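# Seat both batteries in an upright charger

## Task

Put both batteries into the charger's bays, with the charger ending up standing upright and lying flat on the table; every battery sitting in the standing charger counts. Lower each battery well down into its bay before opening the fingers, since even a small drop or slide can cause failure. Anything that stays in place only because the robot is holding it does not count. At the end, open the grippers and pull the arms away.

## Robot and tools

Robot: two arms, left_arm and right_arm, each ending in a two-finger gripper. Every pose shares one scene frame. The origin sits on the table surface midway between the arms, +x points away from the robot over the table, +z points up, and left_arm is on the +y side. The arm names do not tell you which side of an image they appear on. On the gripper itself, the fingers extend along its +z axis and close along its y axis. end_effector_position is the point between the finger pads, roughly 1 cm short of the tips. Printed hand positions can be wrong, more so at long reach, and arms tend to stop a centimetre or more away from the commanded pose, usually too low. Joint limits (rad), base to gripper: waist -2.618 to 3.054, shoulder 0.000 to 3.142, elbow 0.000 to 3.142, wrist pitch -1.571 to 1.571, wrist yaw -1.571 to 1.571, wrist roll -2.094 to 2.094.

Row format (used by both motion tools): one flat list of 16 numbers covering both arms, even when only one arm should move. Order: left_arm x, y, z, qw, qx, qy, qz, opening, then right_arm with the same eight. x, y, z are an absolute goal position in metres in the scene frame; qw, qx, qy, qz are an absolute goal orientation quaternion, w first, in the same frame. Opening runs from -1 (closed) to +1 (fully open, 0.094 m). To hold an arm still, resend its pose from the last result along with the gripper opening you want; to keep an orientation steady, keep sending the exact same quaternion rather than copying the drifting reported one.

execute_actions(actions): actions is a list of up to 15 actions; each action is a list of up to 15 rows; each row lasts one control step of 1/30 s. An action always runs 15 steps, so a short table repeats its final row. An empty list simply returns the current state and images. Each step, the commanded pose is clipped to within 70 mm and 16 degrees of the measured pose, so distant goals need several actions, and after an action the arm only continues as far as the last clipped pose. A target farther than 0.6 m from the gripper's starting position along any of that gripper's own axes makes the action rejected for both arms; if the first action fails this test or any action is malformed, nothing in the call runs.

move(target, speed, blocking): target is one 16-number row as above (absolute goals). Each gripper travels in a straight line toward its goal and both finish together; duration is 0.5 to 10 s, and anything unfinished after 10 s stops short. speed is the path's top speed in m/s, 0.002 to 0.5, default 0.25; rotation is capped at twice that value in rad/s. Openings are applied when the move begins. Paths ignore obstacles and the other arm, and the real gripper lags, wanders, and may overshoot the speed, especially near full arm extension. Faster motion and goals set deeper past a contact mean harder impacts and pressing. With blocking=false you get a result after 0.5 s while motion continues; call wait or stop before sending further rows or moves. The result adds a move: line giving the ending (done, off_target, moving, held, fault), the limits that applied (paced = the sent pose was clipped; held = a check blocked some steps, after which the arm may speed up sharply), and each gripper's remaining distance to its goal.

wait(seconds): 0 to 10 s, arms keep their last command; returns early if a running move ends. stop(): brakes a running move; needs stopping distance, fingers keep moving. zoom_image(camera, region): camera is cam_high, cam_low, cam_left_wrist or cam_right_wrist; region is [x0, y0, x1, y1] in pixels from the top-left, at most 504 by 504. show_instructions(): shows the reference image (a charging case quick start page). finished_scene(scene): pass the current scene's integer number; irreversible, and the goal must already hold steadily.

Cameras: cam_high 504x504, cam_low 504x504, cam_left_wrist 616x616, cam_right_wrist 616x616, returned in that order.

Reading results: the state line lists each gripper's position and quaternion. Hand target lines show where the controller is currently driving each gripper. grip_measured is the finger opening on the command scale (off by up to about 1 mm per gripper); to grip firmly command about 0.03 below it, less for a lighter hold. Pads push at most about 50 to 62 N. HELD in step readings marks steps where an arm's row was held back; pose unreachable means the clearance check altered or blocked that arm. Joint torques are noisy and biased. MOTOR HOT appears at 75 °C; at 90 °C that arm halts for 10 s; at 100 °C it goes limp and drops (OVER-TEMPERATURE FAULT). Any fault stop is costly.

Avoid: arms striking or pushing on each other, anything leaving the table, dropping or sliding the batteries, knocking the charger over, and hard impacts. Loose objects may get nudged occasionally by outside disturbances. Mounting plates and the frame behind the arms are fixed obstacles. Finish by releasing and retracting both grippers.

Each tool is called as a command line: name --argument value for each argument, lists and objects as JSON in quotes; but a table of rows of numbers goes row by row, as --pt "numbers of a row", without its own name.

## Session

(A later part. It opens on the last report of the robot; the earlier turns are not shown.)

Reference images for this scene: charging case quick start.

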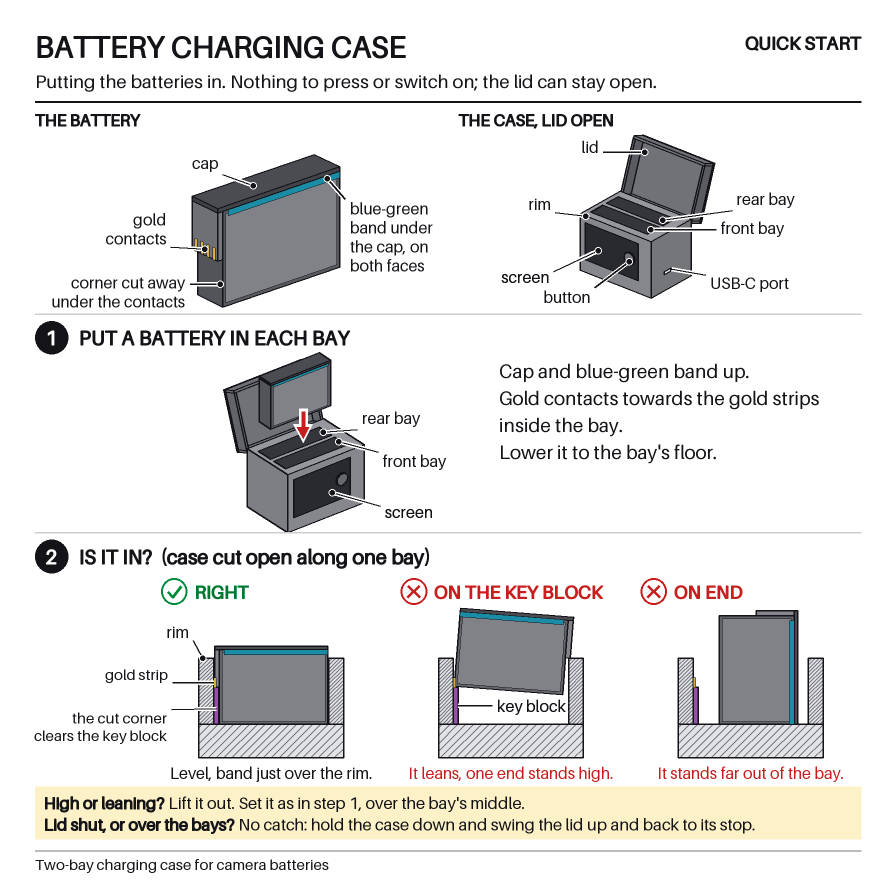

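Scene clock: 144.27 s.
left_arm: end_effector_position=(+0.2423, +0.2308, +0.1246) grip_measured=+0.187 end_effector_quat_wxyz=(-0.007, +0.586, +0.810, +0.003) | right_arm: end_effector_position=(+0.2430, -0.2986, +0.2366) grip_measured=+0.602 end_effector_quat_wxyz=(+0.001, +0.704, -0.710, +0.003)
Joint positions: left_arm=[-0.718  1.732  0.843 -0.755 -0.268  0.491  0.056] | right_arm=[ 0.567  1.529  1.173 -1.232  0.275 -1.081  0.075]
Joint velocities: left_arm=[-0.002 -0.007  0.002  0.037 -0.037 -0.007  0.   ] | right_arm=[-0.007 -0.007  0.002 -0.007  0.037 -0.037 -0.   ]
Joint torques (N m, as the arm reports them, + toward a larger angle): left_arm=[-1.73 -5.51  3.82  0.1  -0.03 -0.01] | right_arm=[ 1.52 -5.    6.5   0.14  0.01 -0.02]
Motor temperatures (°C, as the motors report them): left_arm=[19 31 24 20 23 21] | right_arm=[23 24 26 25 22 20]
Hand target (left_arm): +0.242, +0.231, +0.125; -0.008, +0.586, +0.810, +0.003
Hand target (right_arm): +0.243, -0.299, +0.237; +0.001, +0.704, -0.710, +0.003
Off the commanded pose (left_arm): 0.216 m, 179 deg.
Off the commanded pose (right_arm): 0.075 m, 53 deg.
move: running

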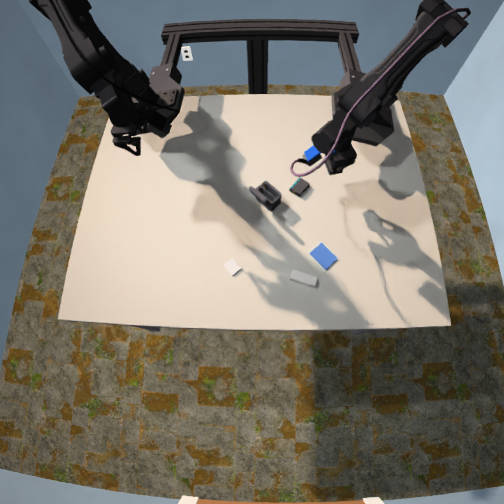

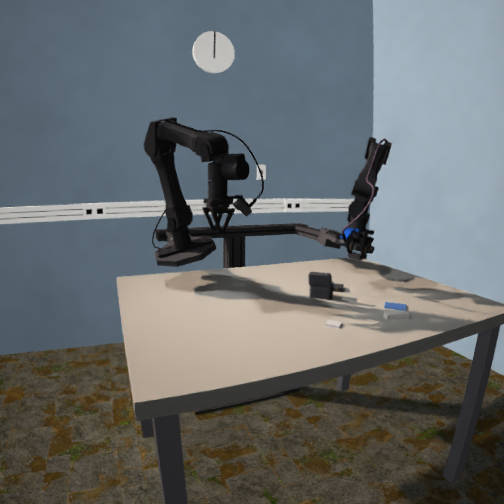

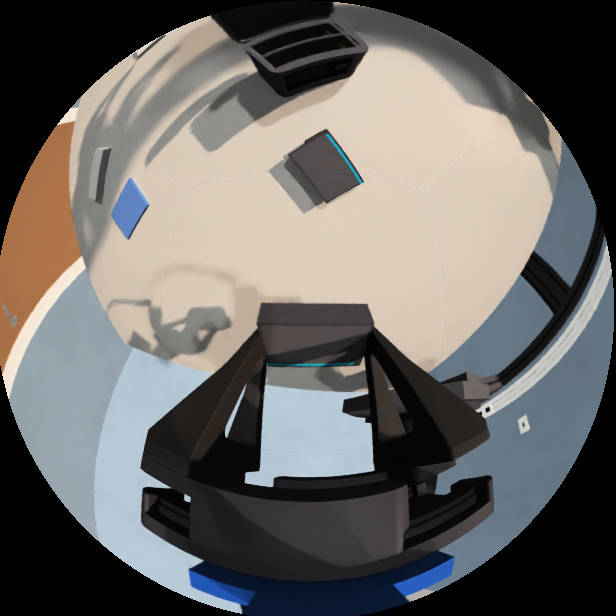

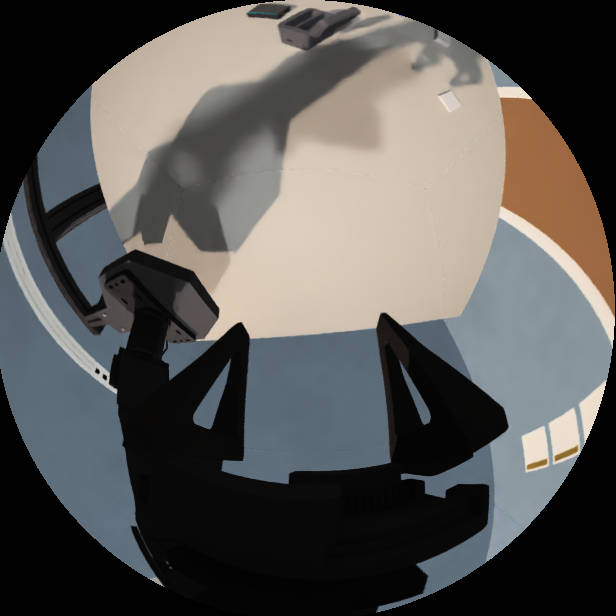

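stop

move --target '[0.21,0.03,0.16,0.0,0.83,0.558,0.0,0.14,0.30,-0.33,0.20,-0.163,-0.337,0.925,-0.059,0.6]' --speed 0.3

move --target '[0.23,-0.11,0.10,0.0,0.94,0.342,0.0,0.14,0.30,-0.33,0.20,-0.163,-0.337,0.925,-0.059,0.6]' --speed 0.3

Scene clock: 147.60 s.
left_arm: end_effector_position=(+0.2404, +0.2319, +0.1226) grip_measured=+0.187 end_effector_quat_wxyz=(-0.014, +0.587, +0.809, +0.004) | right_arm: end_effector_position=(+0.2430, -0.2986, +0.2366) grip_measured=+0.602 end_effector_quat_wxyz=(+0.001, +0.704, -0.710, +0.003)
Joint positions: left_arm=[-0.718  1.741  0.843 -0.76  -0.268  0.491  0.056] | right_arm=[ 0.567  1.529  1.173 -1.232  0.275 -1.081  0.075]
Joint velocities: left_arm=[-0.007 -0.002  0.002  0.037 -0.007 -0.022 -0.001] | right_arm=[-0.002 -0.007 -0.017  0.037  0.007 -0.037 -0.   ]
Joint torques (N m, as the arm reports them, + toward a larger angle): left_arm=[-1.77 -5.28  4.72 -0.01  0.03 -0.02] | right_arm=[ 1.67 -4.85  6.58  0.11  0.04  0.02]
Motor temperatures (°C, as the motors report them): left_arm=[19 31 24 20 23 21] | right_arm=[23 24 26 25 22 20]
Hand target (left_arm): +0.242, +0.230, +0.125; -0.014, +0.586, +0.810, +0.003
Hand target (right_arm): +0.243, -0.299, +0.236; +0.002, +0.703, -0.711, +0.003
Off the commanded pose (left_arm): 0.217 m, 178 deg.
Off the commanded pose (right_arm): 0.075 m, 53 deg.
earlier move: stopped

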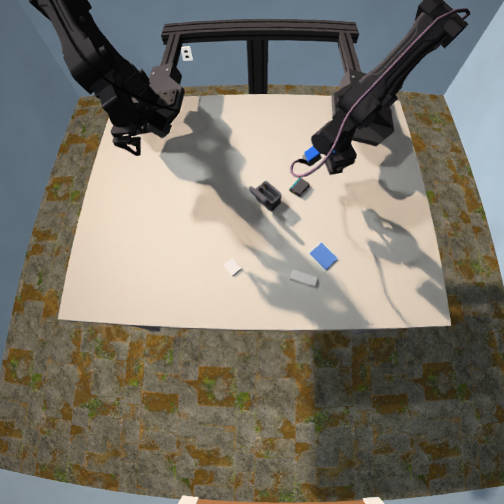

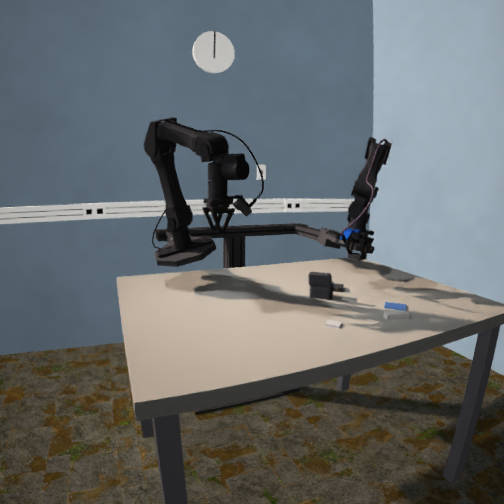

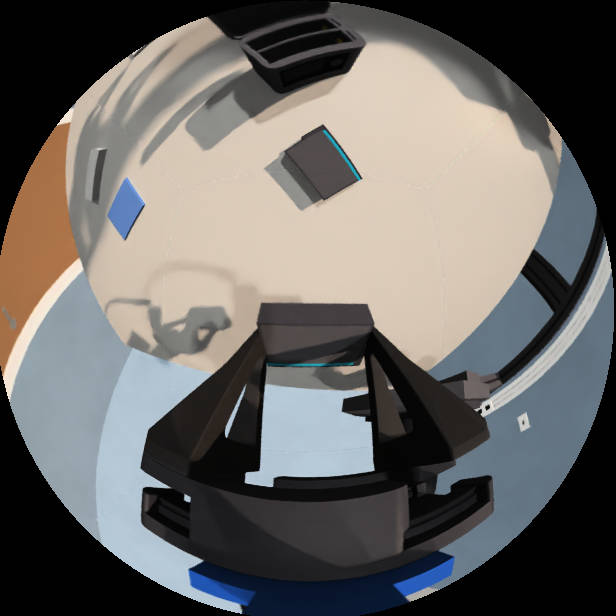

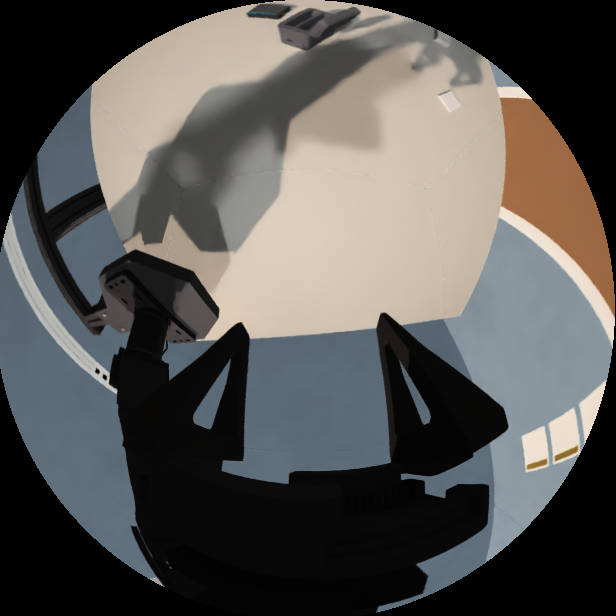

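Scene clock: 149.77 s.
left_arm: end_effector_position=(+0.2077, +0.0387, +0.1492) grip_measured=+0.187 end_effector_quat_wxyz=(-0.010, +0.826, +0.563, +0.006) | right_arm: end_effector_position=(+0.2947, -0.3281, +0.1950) grip_measured=+0.602 end_effector_quat_wxyz=(-0.169, -0.343, +0.923, -0.052)
Joint positions: left_arm=[-1.146  2.272  1.537 -1.02  -0.222  0.745  0.056] | right_arm=[ 0.417  2.002  1.56  -1.463  0.364 -0.273  0.075]
Joint velocities: left_arm=[-0.012 -0.007  0.002  0.022 -0.037  0.007  0.001] | right_arm=[-0.007  0.007  0.007 -0.066  0.037  0.051  0.   ]
Joint torques (N m, as the arm reports them, + toward a larger angle): left_arm=[ -3.35 -10.26   6.38  -0.01   0.07   0.06] | right_arm=[ 2.55 -8.69  8.74 -0.73  0.15  0.07]
Motor temperatures (°C, as the motors report them): left_arm=[19 31 24 20 23 21] | right_arm=[23 24 26 25 22 20]
Hand target (left_arm): +0.206, +0.030, +0.158; +0.000, +0.830, +0.558, -0.001
Hand target (right_arm): +0.300, -0.330, +0.201; -0.163, -0.337, +0.926, -0.056
Off the commanded pose (left_arm): 0.014 m, 2 deg.
Off the commanded pose (right_arm): 0.008 m, 1 deg.
move: off_target (left_arm)

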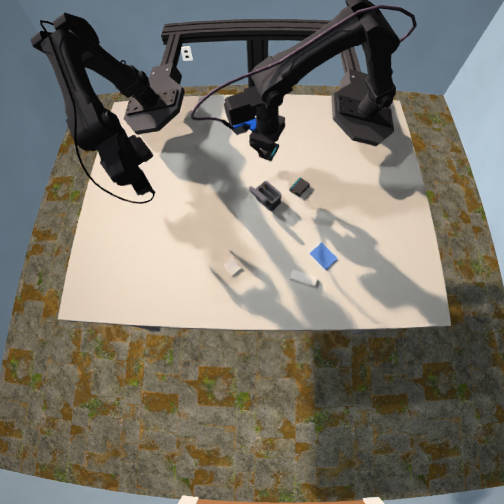

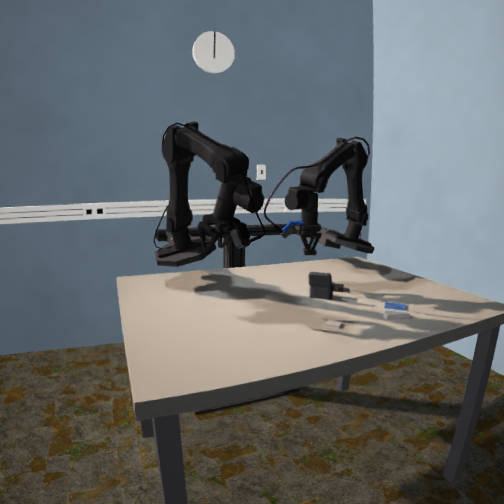

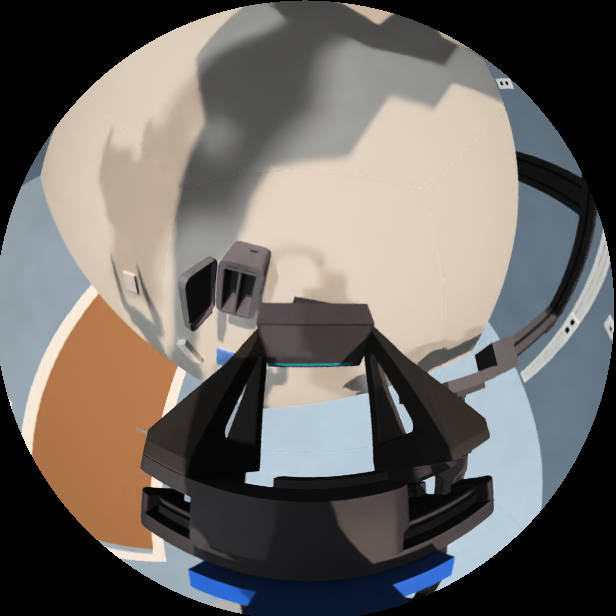

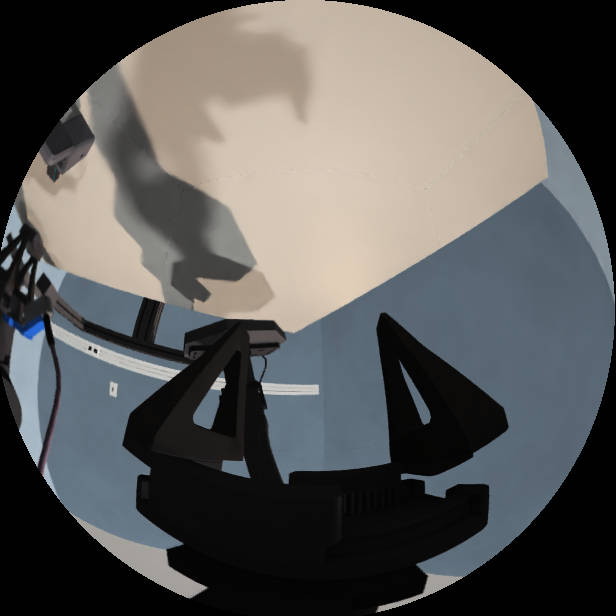

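Scene clock: 151.80 s.
left_arm: end_effector_position=(+0.2339, -0.0998, +0.0843) grip_measured=+0.187 end_effector_quat_wxyz=(-0.006, +0.937, +0.350, +0.004) | right_arm: end_effector_position=(+0.2950, -0.3288, +0.1951) grip_measured=+0.602 end_effector_quat_wxyz=(-0.168, -0.341, +0.923, -0.054)
Joint positions: left_arm=[-1.17   3.131  2.847 -1.467 -0.22   1.204  0.056] | right_arm=[ 0.417  2.002  1.56  -1.463  0.368 -0.269  0.075]
Joint velocities: left_arm=[ 0.002 -0.002 -0.007  0.007 -0.051  0.037 -0.001] | right_arm=[-0.007  0.007 -0.007  0.051 -0.007  0.066 -0.   ]
Joint torques (N m, as the arm reports them, + toward a larger angle): left_arm=[ -4.61 -15.48   6.44   0.02   0.1    0.07] | right_arm=[ 2.63 -8.45  8.3  -0.69  0.15  0.09]
Motor temperatures (°C, as the motors report them): left_arm=[19 31 24 20 23 21] | right_arm=[23 24 26 25 22 20]
Hand target (left_arm): +0.227, -0.107, +0.098; +0.008, +0.940, +0.342, -0.000
Hand target (right_arm): +0.300, -0.330, +0.200; -0.163, -0.337, +0.925, -0.059
Off the commanded pose (left_arm): 0.019 m, 1 deg.
Off the commanded pose (right_arm): 0.007 m, 1 deg.
elbow stopped short (left arm): the move would have taken joint 3 (elbow) straighter than the controller allows; a more bent joint 3 avoids this.
move: off_target (left_arm)

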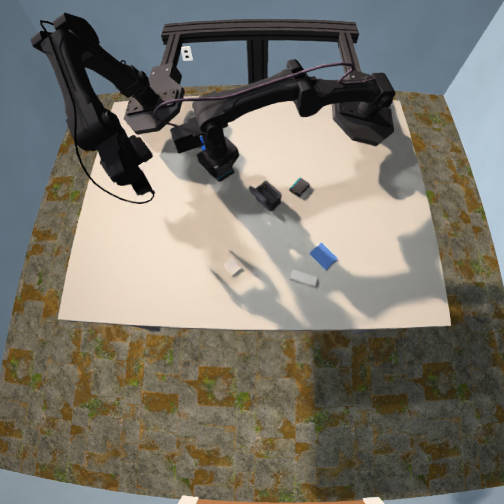

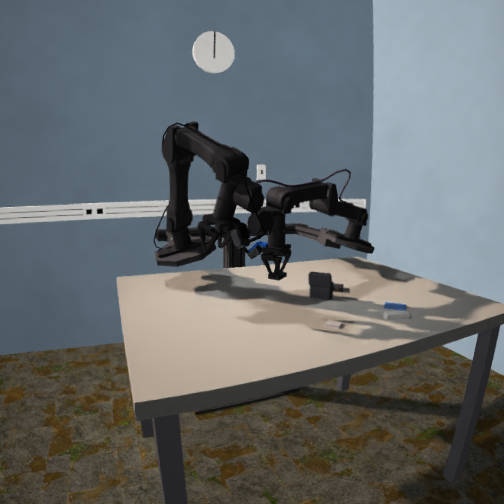

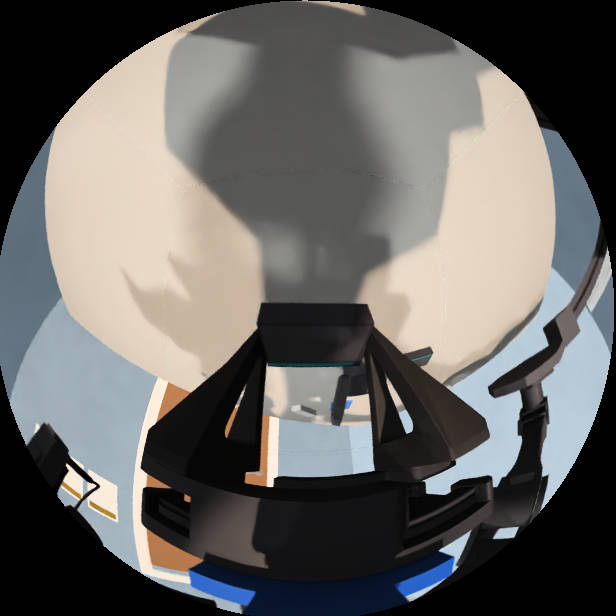

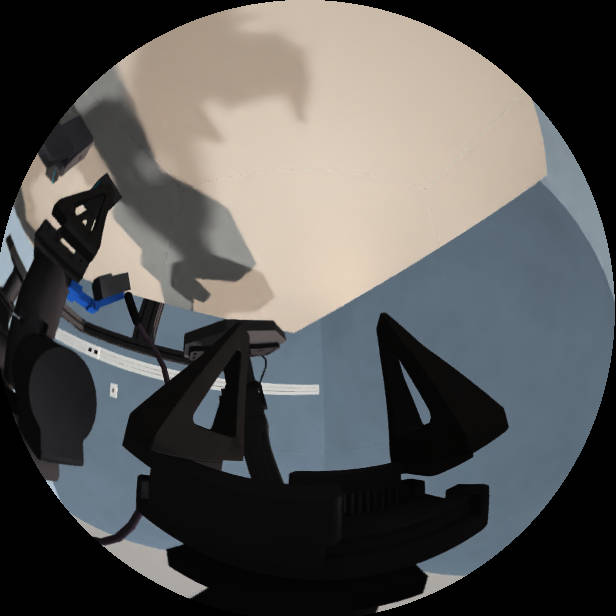

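move --target '[0.195,-0.045,0.07,0.0,0.94,0.342,0.0,0.14,0.30,-0.33,0.20,-0.163,-0.337,0.925,-0.059,0.6]' --speed 0.15

execute_actions --actions '[[[0.195,-0.045,0.04,0.0,0.94,0.342,0.0,0.14,0.30,-0.33,0.20,-0.163,-0.337,0.925,-0.059,0.6]],[[0.195,-0.045,0.022,0.0,0.94,0.342,0.0,0.14,0.30,-0.33,0.20,-0.163,-0.337,0.925,-0.059,0.6]]]'

Scene clock: 157.33 s.
left_arm: end_effector_position=(+0.2008, -0.0393, +0.0607) grip_measured=+0.187 end_effector_quat_wxyz=(-0.015, +0.937, +0.349, +0.005) | right_arm: end_effector_position=(+0.2950, -0.3288, +0.1951) grip_measured=+0.602 end_effector_quat_wxyz=(-0.168, -0.341, +0.923, -0.054)
Joint positions: left_arm=[-1.181  2.691  1.873 -0.954 -0.219  1.192  0.056] | right_arm=[ 0.417  2.002  1.56  -1.463  0.368 -0.269  0.075]
Joint velocities: left_arm=[ 0.017  0.007 -0.002 -0.051  0.007  0.037 -0.   ] | right_arm=[ 0.017  0.002 -0.002 -0.051 -0.081 -0.037  0.   ]
Joint torques (N m, as the arm reports them, + toward a larger angle): left_arm=[ -3.86 -15.08   3.47   0.2    0.09   0.07] | right_arm=[ 2.65 -8.53  8.26 -0.67  0.16  0.06]
Motor temperatures (°C, as the motors report them): left_arm=[19 33 24 20 23 21] | right_arm=[23 25 26 25 22 20]
Hand target (left_arm): +0.196, -0.046, +0.071; -0.000, +0.940, +0.342, -0.000
Hand target (right_arm): +0.300, -0.330, +0.200; -0.163, -0.337, +0.925, -0.059
Off the commanded pose (left_arm): 0.012 m, 2 deg.
Off the commanded pose (right_arm): 0.007 m, 1 deg.
move: off_target (left_arm)

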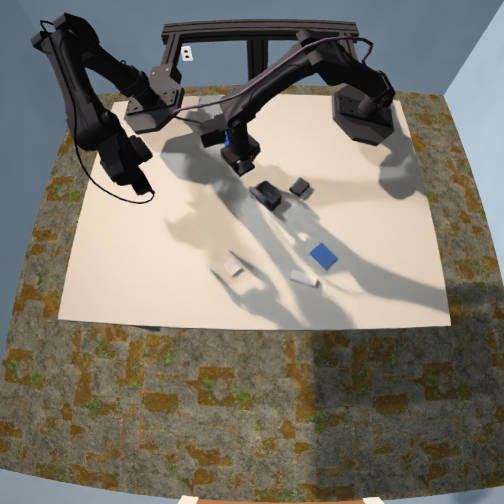

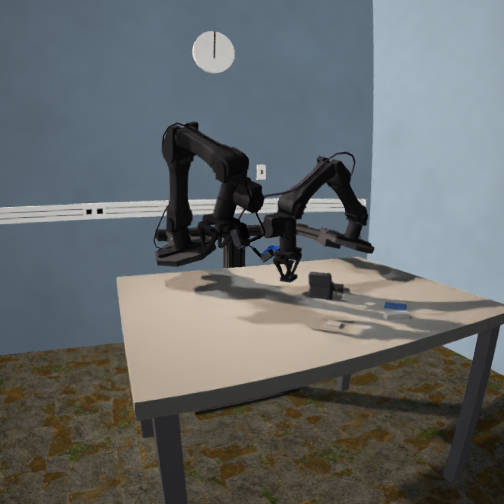

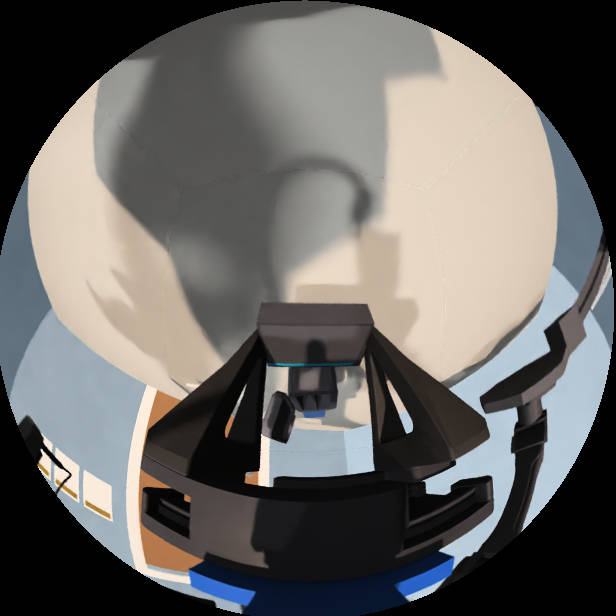

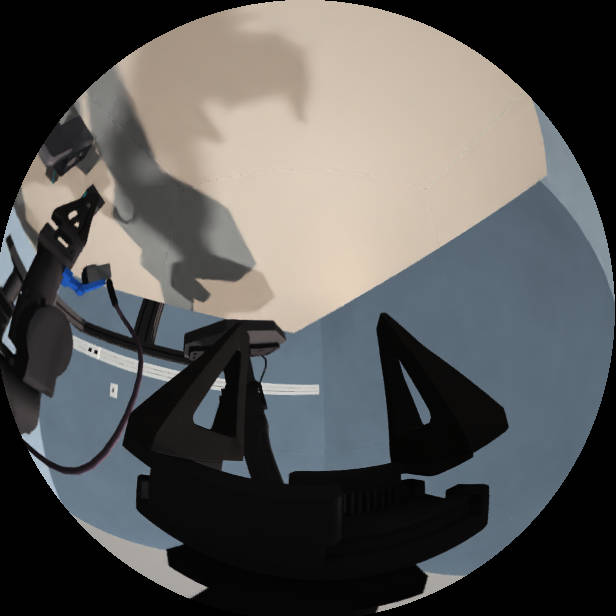

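Scene clock: 158.33 s.
left_arm: end_effector_position=(+0.1934, -0.0439, +0.0203) grip_measured=+0.187 end_effector_quat_wxyz=(-0.006, +0.940, +0.341, +0.004) | right_arm: end_effector_position=(+0.2950, -0.3288, +0.1951) grip_measured=+0.602 end_effector_quat_wxyz=(-0.168, -0.341, +0.923, -0.054)
Joint positions: left_arm=[-1.181  2.761  1.829 -0.82  -0.219  1.213  0.056] | right_arm=[ 0.417  2.002  1.56  -1.463  0.368 -0.269  0.075]
Joint velocities: left_arm=[-0.007 -0.007 -0.002  0.022  0.007 -0.022  0.   ] | right_arm=[ 0.007 -0.002 -0.007 -0.037 -0.007  0.007  0.001]
Joint torques (N m, as the arm reports them, + toward a larger angle): left_arm=[ -2.21 -13.87   3.36   0.24   0.     0.07] | right_arm=[ 2.65 -8.44  8.37 -0.67  0.16  0.05]
Motor temperatures (°C, as the motors report them): left_arm=[19 33 24 20 23 21] | right_arm=[23 25 26 25 22 20]
Hand target (left_arm): +0.195, -0.045, +0.022; -0.000, +0.940, +0.342, -0.000
Hand target (right_arm): +0.300, -0.330, +0.200; -0.163, -0.337, +0.925, -0.059
Off the commanded pose (left_arm): 0.003 m, 1 deg.
Off the commanded pose (right_arm): 0.007 m, 1 deg.
Step readings (end_effector_position; steps 1 to 15: 1st action; 16 to 30: 2nd action):
0: left_arm (+0.2008, -0.0393, +0.0607) | right_arm (+0.2950, -0.3288, +0.1951)
1: left_arm (+0.2006, -0.0397, +0.0588) | right_arm (+0.2950, -0.3288, +0.1951)
2: left_arm (+0.2006, -0.0412, +0.0567) | right_arm (+0.2950, -0.3288, +0.1951)
4: left_arm (+0.1989, -0.0411, +0.0493) | right_arm (+0.2950, -0.3288, +0.1951)
8: left_arm (+0.1947, -0.0374, +0.0364) | right_arm (+0.2950, -0.3288, +0.1951)
15: left_arm (+0.1947, -0.0387, +0.0342) | right_arm (+0.2950, -0.3288, +0.1951)
16: left_arm (+0.1947, -0.0394, +0.0332) | right_arm (+0.2950, -0.3288, +0.1951)
17: left_arm (+0.1951, -0.0412, +0.0320) | right_arm (+0.2950, -0.3288, +0.1951)
19: left_arm (+0.1948, -0.0431, +0.0279) | right_arm (+0.2950, -0.3288, +0.1951)
23: left_arm (+0.1932, -0.0429, +0.0211) | right_arm (+0.2950, -0.3288, +0.1951)
30: end_effector_position above

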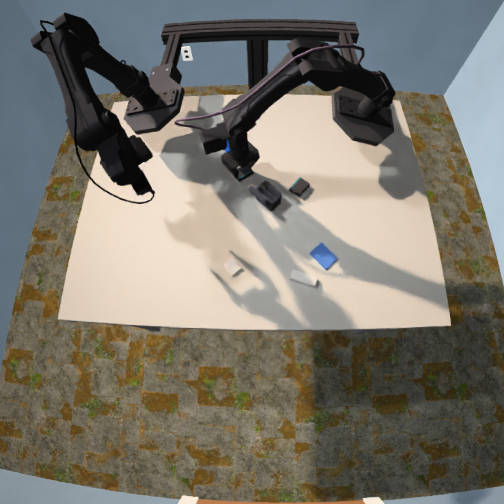

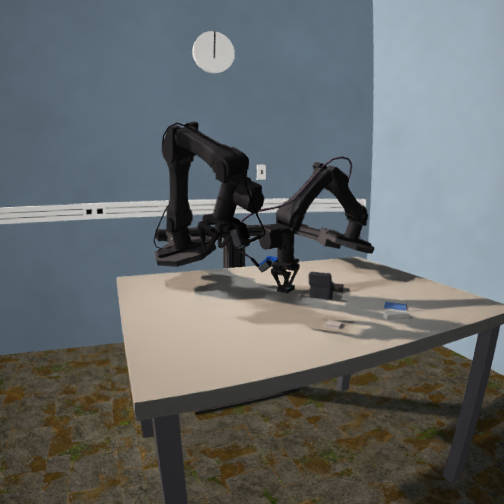

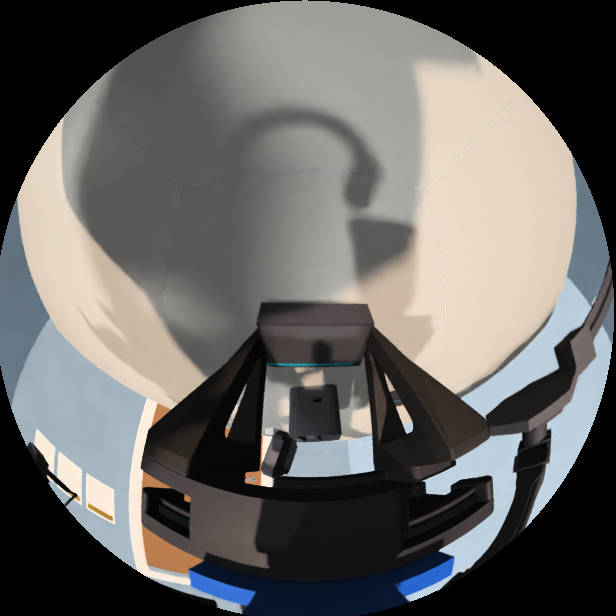

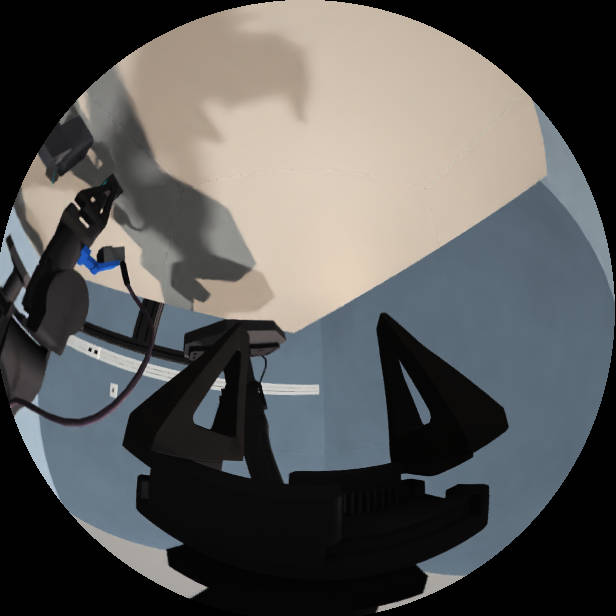

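execute_actions --actions '[[[0.195,-0.045,0.014,0.0,0.94,0.342,0.0,0.14,0.30,-0.33,0.20,-0.163,-0.337,0.925,-0.059,0.6]]]'

zoom_image --camera "cam_low" --region '[250, 240, 350, 310]'

Scene clock: 160.83 s.
left_arm: end_effector_position=(+0.1951, -0.0459, +0.0160) grip_measured=+0.187 end_effector_quat_wxyz=(-0.001, +0.940, +0.342, +0.004) | right_arm: end_effector_position=(+0.2950, -0.3288, +0.1951) grip_measured=+0.602 end_effector_quat_wxyz=(-0.168, -0.341, +0.923, -0.054)
Joint positions: left_arm=[-1.176  2.77   1.829 -0.801 -0.218  1.217  0.056] | right_arm=[ 0.417  2.002  1.56  -1.463  0.368 -0.269  0.075]
Joint velocities: left_arm=[ 0.002 -0.017 -0.007  0.081  0.007  0.022  0.001] | right_arm=[-0.007  0.007  0.002 -0.007 -0.007  0.007 -0.001]
Joint torques (N m, as the arm reports them, + toward a larger angle): left_arm=[ -2.45 -13.28   3.28   0.25   0.02   0.05] | right_arm=[ 2.66 -8.6   8.33 -0.65  0.14  0.07]
Motor temperatures (°C, as the motors report them): left_arm=[19 34 24 20 23 21] | right_arm=[23 25 26 24 22 20]
Hand target (left_arm): +0.195, -0.045, +0.014; -0.000, +0.940, +0.342, -0.000
Hand target (right_arm): +0.300, -0.330, +0.200; -0.163, -0.337, +0.925, -0.059
Off the commanded pose (left_arm): 0.002 m, 0 deg.
Off the commanded pose (right_arm): 0.007 m, 1 deg.
Step readings (end_effector_position):
0: left_arm (+0.1935, -0.0444, +0.0203) | right_arm (+0.2950, -0.3288, +0.1951)
1: left_arm (+0.1937, -0.0446, +0.0199) | right_arm (+0.2950, -0.3288, +0.1951)
2: left_arm (+0.1941, -0.0451, +0.0193) | right_arm (+0.2950, -0.3288, +0.1951)
4: left_arm (+0.1947, -0.0455, +0.0175) | right_arm (+0.2950, -0.3288, +0.1951)
8: left_arm (+0.1951, -0.0458, +0.0160) | right_arm (+0.2950, -0.3288, +0.1951)
15: end_effector_position above

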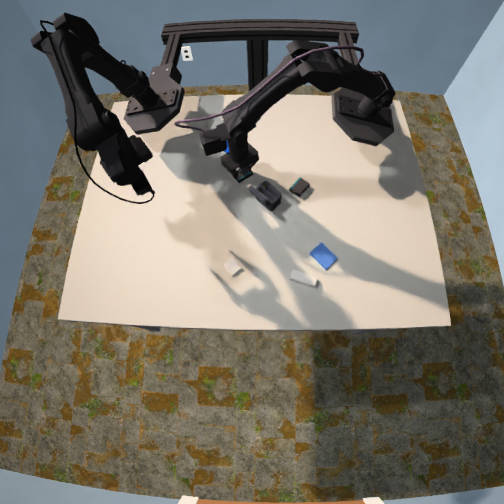

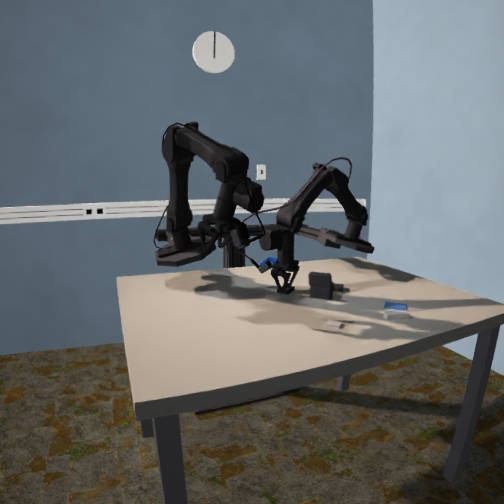

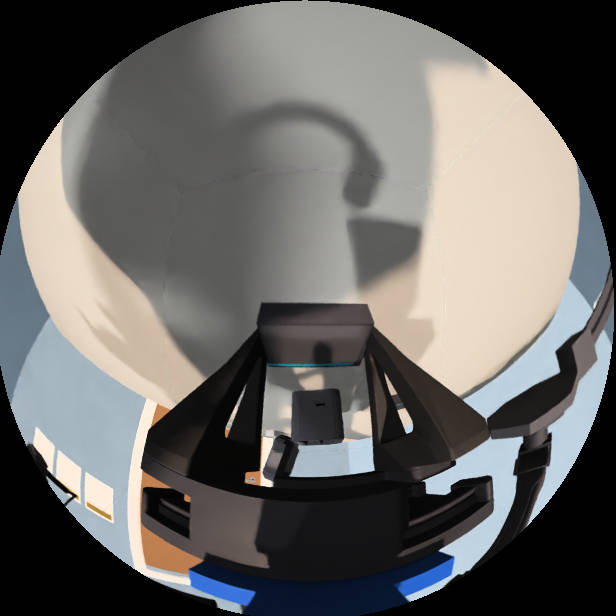

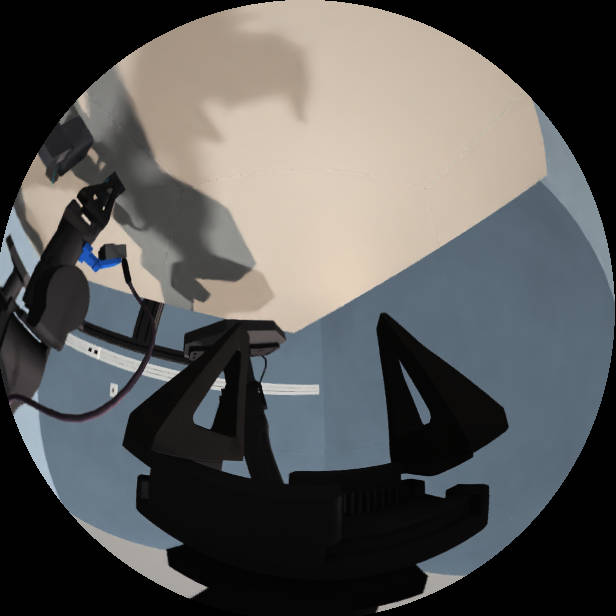

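Region (250, 240, 350, 310) of cam_low's 504x504 image, scaled by 5.040, with more detail than that image has; it fills the top 353 rows of this view, and the rest is white.

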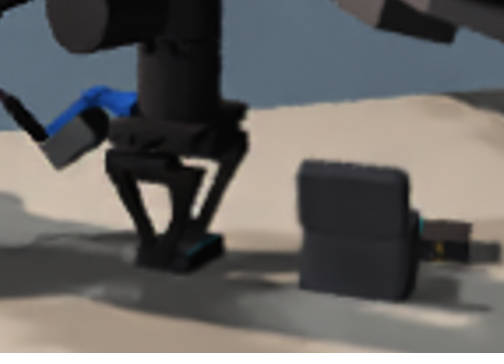

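execute_actions --actions '[[[0.195,-0.045,0.010,0.0,0.94,0.342,0.0,0.14,0.30,-0.33,0.20,-0.163,-0.337,0.925,-0.059,0.6]],[[0.195,-0.045,0.012,0.0,0.94,0.342,0.0,0.185,0.30,-0.33,0.20,-0.163,-0.337,0.925,-0.059,0.6]],[[0.195,-0.045,0.012,0.0,0.94,0.342,0.0,0.21,0.30,-0.33,0.20,-0.163,-0.337,0.925,-0.059,0.6]],[[0.195,-0.045,0.013,0.0,0.94,0.342,0.0,0.5,0.30,-0.33,0.20,-0.163,-0.337,0.925,-0.059,0.6]],[[0.195,-0.04,0.07,0.0,0.94,0.342,0.0,0.5,0.30,-0.33,0.20,-0.163,-0.337,0.925,-0.059,0.6]],[[0.20,0.0,0.13,0.0,0.94,0.342,0.0,0.5,0.30,-0.33,0.20,-0.163,-0.337,0.925,-0.059,0.6]]]'

Scene clock: 167.60 s.
left_arm: end_effector_position=(+0.2050, -0.0027, +0.1286) grip_measured=+0.498 end_effector_quat_wxyz=(+0.006, +0.938, +0.348, +0.003) | right_arm: end_effector_position=(+0.2950, -0.3288, +0.1951) grip_measured=+0.602 end_effector_quat_wxyz=(-0.168, -0.341, +0.923, -0.054)
Joint positions: left_arm=[-1.176  2.414  1.669 -0.983 -0.217  1.208  0.07 ] | right_arm=[ 0.417  2.002  1.56  -1.463  0.368 -0.269  0.075]
Joint velocities: left_arm=[ 0.007  0.012  0.002  0.022 -0.007 -0.007 -0.   ] | right_arm=[ 0.002 -0.002 -0.007  0.007  0.051  0.022  0.001]
Joint torques (N m, as the arm reports them, + toward a larger angle): left_arm=[ -2.98 -11.62   4.34   0.05   0.05   0.11] | right_arm=[ 2.67 -8.48  8.45 -0.69  0.16  0.06]
Motor temperatures (°C, as the motors report them): left_arm=[19 34 24 20 23 21] | right_arm=[23 25 26 24 22 20]
Hand target (left_arm): +0.201, -0.001, +0.131; +0.000, +0.940, +0.342, -0.000
Hand target (right_arm): +0.300, -0.330, +0.200; -0.163, -0.337, +0.925, -0.059
Off the commanded pose (left_arm): 0.006 m, 1 deg.
Off the commanded pose (right_arm): 0.007 m, 1 deg.
Step readings (end_effector_position; steps 1 to 15: 1st action; 16 to 30: 2nd action; 31 to 45: 3rd action; 46 to 60: 4th action; 61 to 75: 5th action; 76 to 90: 6th action):
0: left_arm (+0.1951, -0.0459, +0.0160) | right_arm (+0.2950, -0.3288, +0.1951)
1: left_arm (+0.1952, -0.0460, +0.0160) | right_arm (+0.2950, -0.3288, +0.1951)
2: left_arm (+0.1952, -0.0460, +0.0160) | right_arm (+0.2950, -0.3288, +0.1951)
4: left_arm (+0.1952, -0.0460, +0.0160) | right_arm (+0.2950, -0.3288, +0.1951)
8: left_arm (+0.1952, -0.0460, +0.0160) | right_arm (+0.2950, -0.3288, +0.1951)
15: left_arm (+0.1952, -0.0460, +0.0160) | right_arm (+0.2950, -0.3288, +0.1951)
16: left_arm (+0.1952, -0.0460, +0.0160) | right_arm (+0.2950, -0.3288, +0.1951)
17: left_arm (+0.1952, -0.0460, +0.0160) | right_arm (+0.2950, -0.3288, +0.1951)
19: left_arm (+0.1952, -0.0460, +0.0160) | right_arm (+0.2950, -0.3288, +0.1951)
23: left_arm (+0.1952, -0.0460, +0.0160) | right_arm (+0.2950, -0.3288, +0.1951)
30: left_arm (+0.1952, -0.0460, +0.0160) | right_arm (+0.2950, -0.3288, +0.1951)
31: left_arm (+0.1952, -0.0460, +0.0160) | right_arm (+0.2950, -0.3288, +0.1951)
32: left_arm (+0.1952, -0.0461, +0.0160) | right_arm (+0.2950, -0.3288, +0.1951)
34: left_arm (+0.1952, -0.0461, +0.0160) | right_arm (+0.2950, -0.3288, +0.1951)
38: left_arm (+0.1952, -0.0461, +0.0160) | right_arm (+0.2950, -0.3288, +0.1951)
45: left_arm (+0.1952, -0.0461, +0.0160) | right_arm (+0.2950, -0.3288, +0.1951)
46: left_arm (+0.1952, -0.0461, +0.0160) | right_arm (+0.2950, -0.3288, +0.1951)
47: left_arm (+0.1952, -0.0463, +0.0160) | right_arm (+0.2950, -0.3288, +0.1951)
49: left_arm (+0.1953, -0.0464, +0.0160) | right_arm (+0.2950, -0.3288, +0.1951)
53: left_arm (+0.1954, -0.0466, +0.0160) | right_arm (+0.2950, -0.3288, +0.1951)
60: left_arm (+0.1954, -0.0467, +0.0160) | right_arm (+0.2950, -0.3288, +0.1951)
61: left_arm (+0.1957, -0.0460, +0.0189) | right_arm (+0.2950, -0.3288, +0.1951)
62: left_arm (+0.1952, -0.0418, +0.0232) | right_arm (+0.2950, -0.3288, +0.1951)
64: left_arm (+0.1969, -0.0377, +0.0374) | right_arm (+0.2950, -0.3288, +0.1951)
68: left_arm (+0.2037, -0.0415, +0.0610) | right_arm (+0.2950, -0.3288, +0.1951)
75: left_arm (+0.2030, -0.0381, +0.0632) | right_arm (+0.2950, -0.3288, +0.1951)
76: left_arm (+0.2028, -0.0359, +0.0662) | right_arm (+0.2950, -0.3288, +0.1951)
77: left_arm (+0.2002, -0.0254, +0.0714) | right_arm (+0.2950, -0.3288, +0.1951)
79: left_arm (+0.1972, -0.0055, +0.0901) | right_arm (+0.2950, -0.3288, +0.1951)
83: left_arm (+0.2047, -0.0039, +0.1253) | right_arm (+0.2950, -0.3288, +0.1951)
90: end_effector_position above

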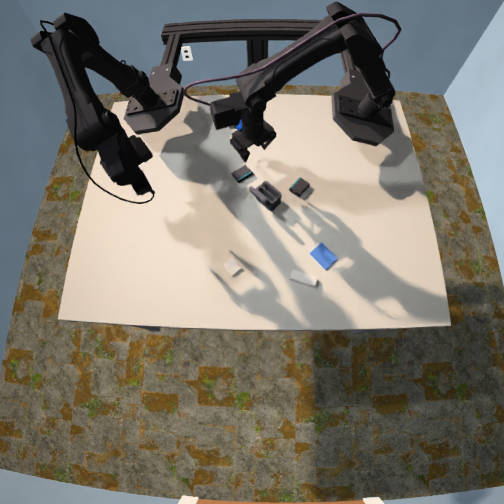

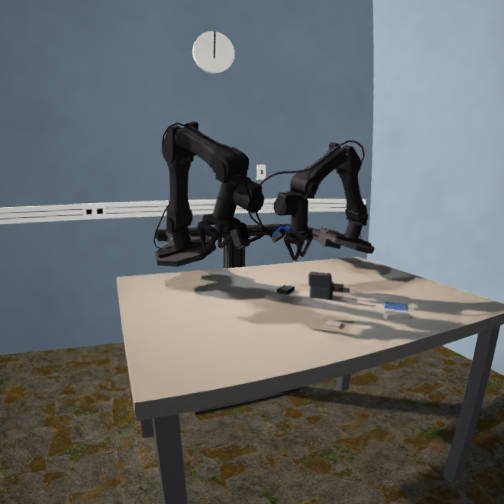

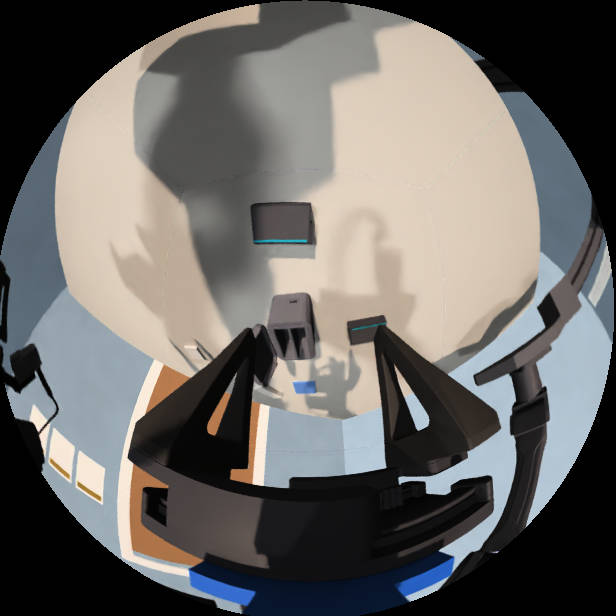

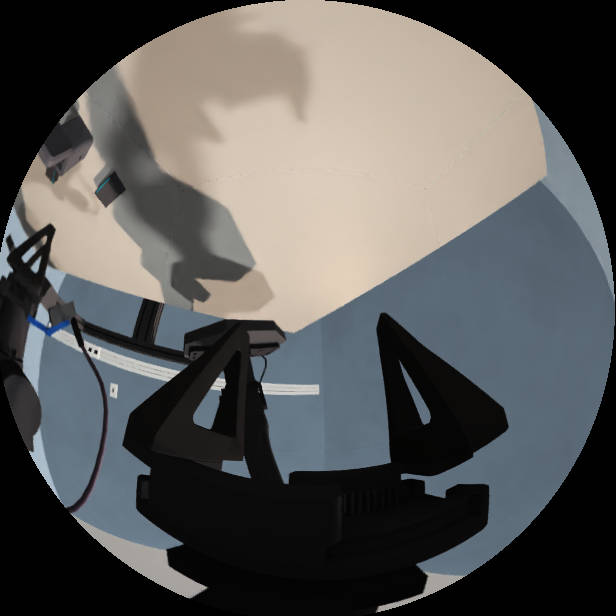

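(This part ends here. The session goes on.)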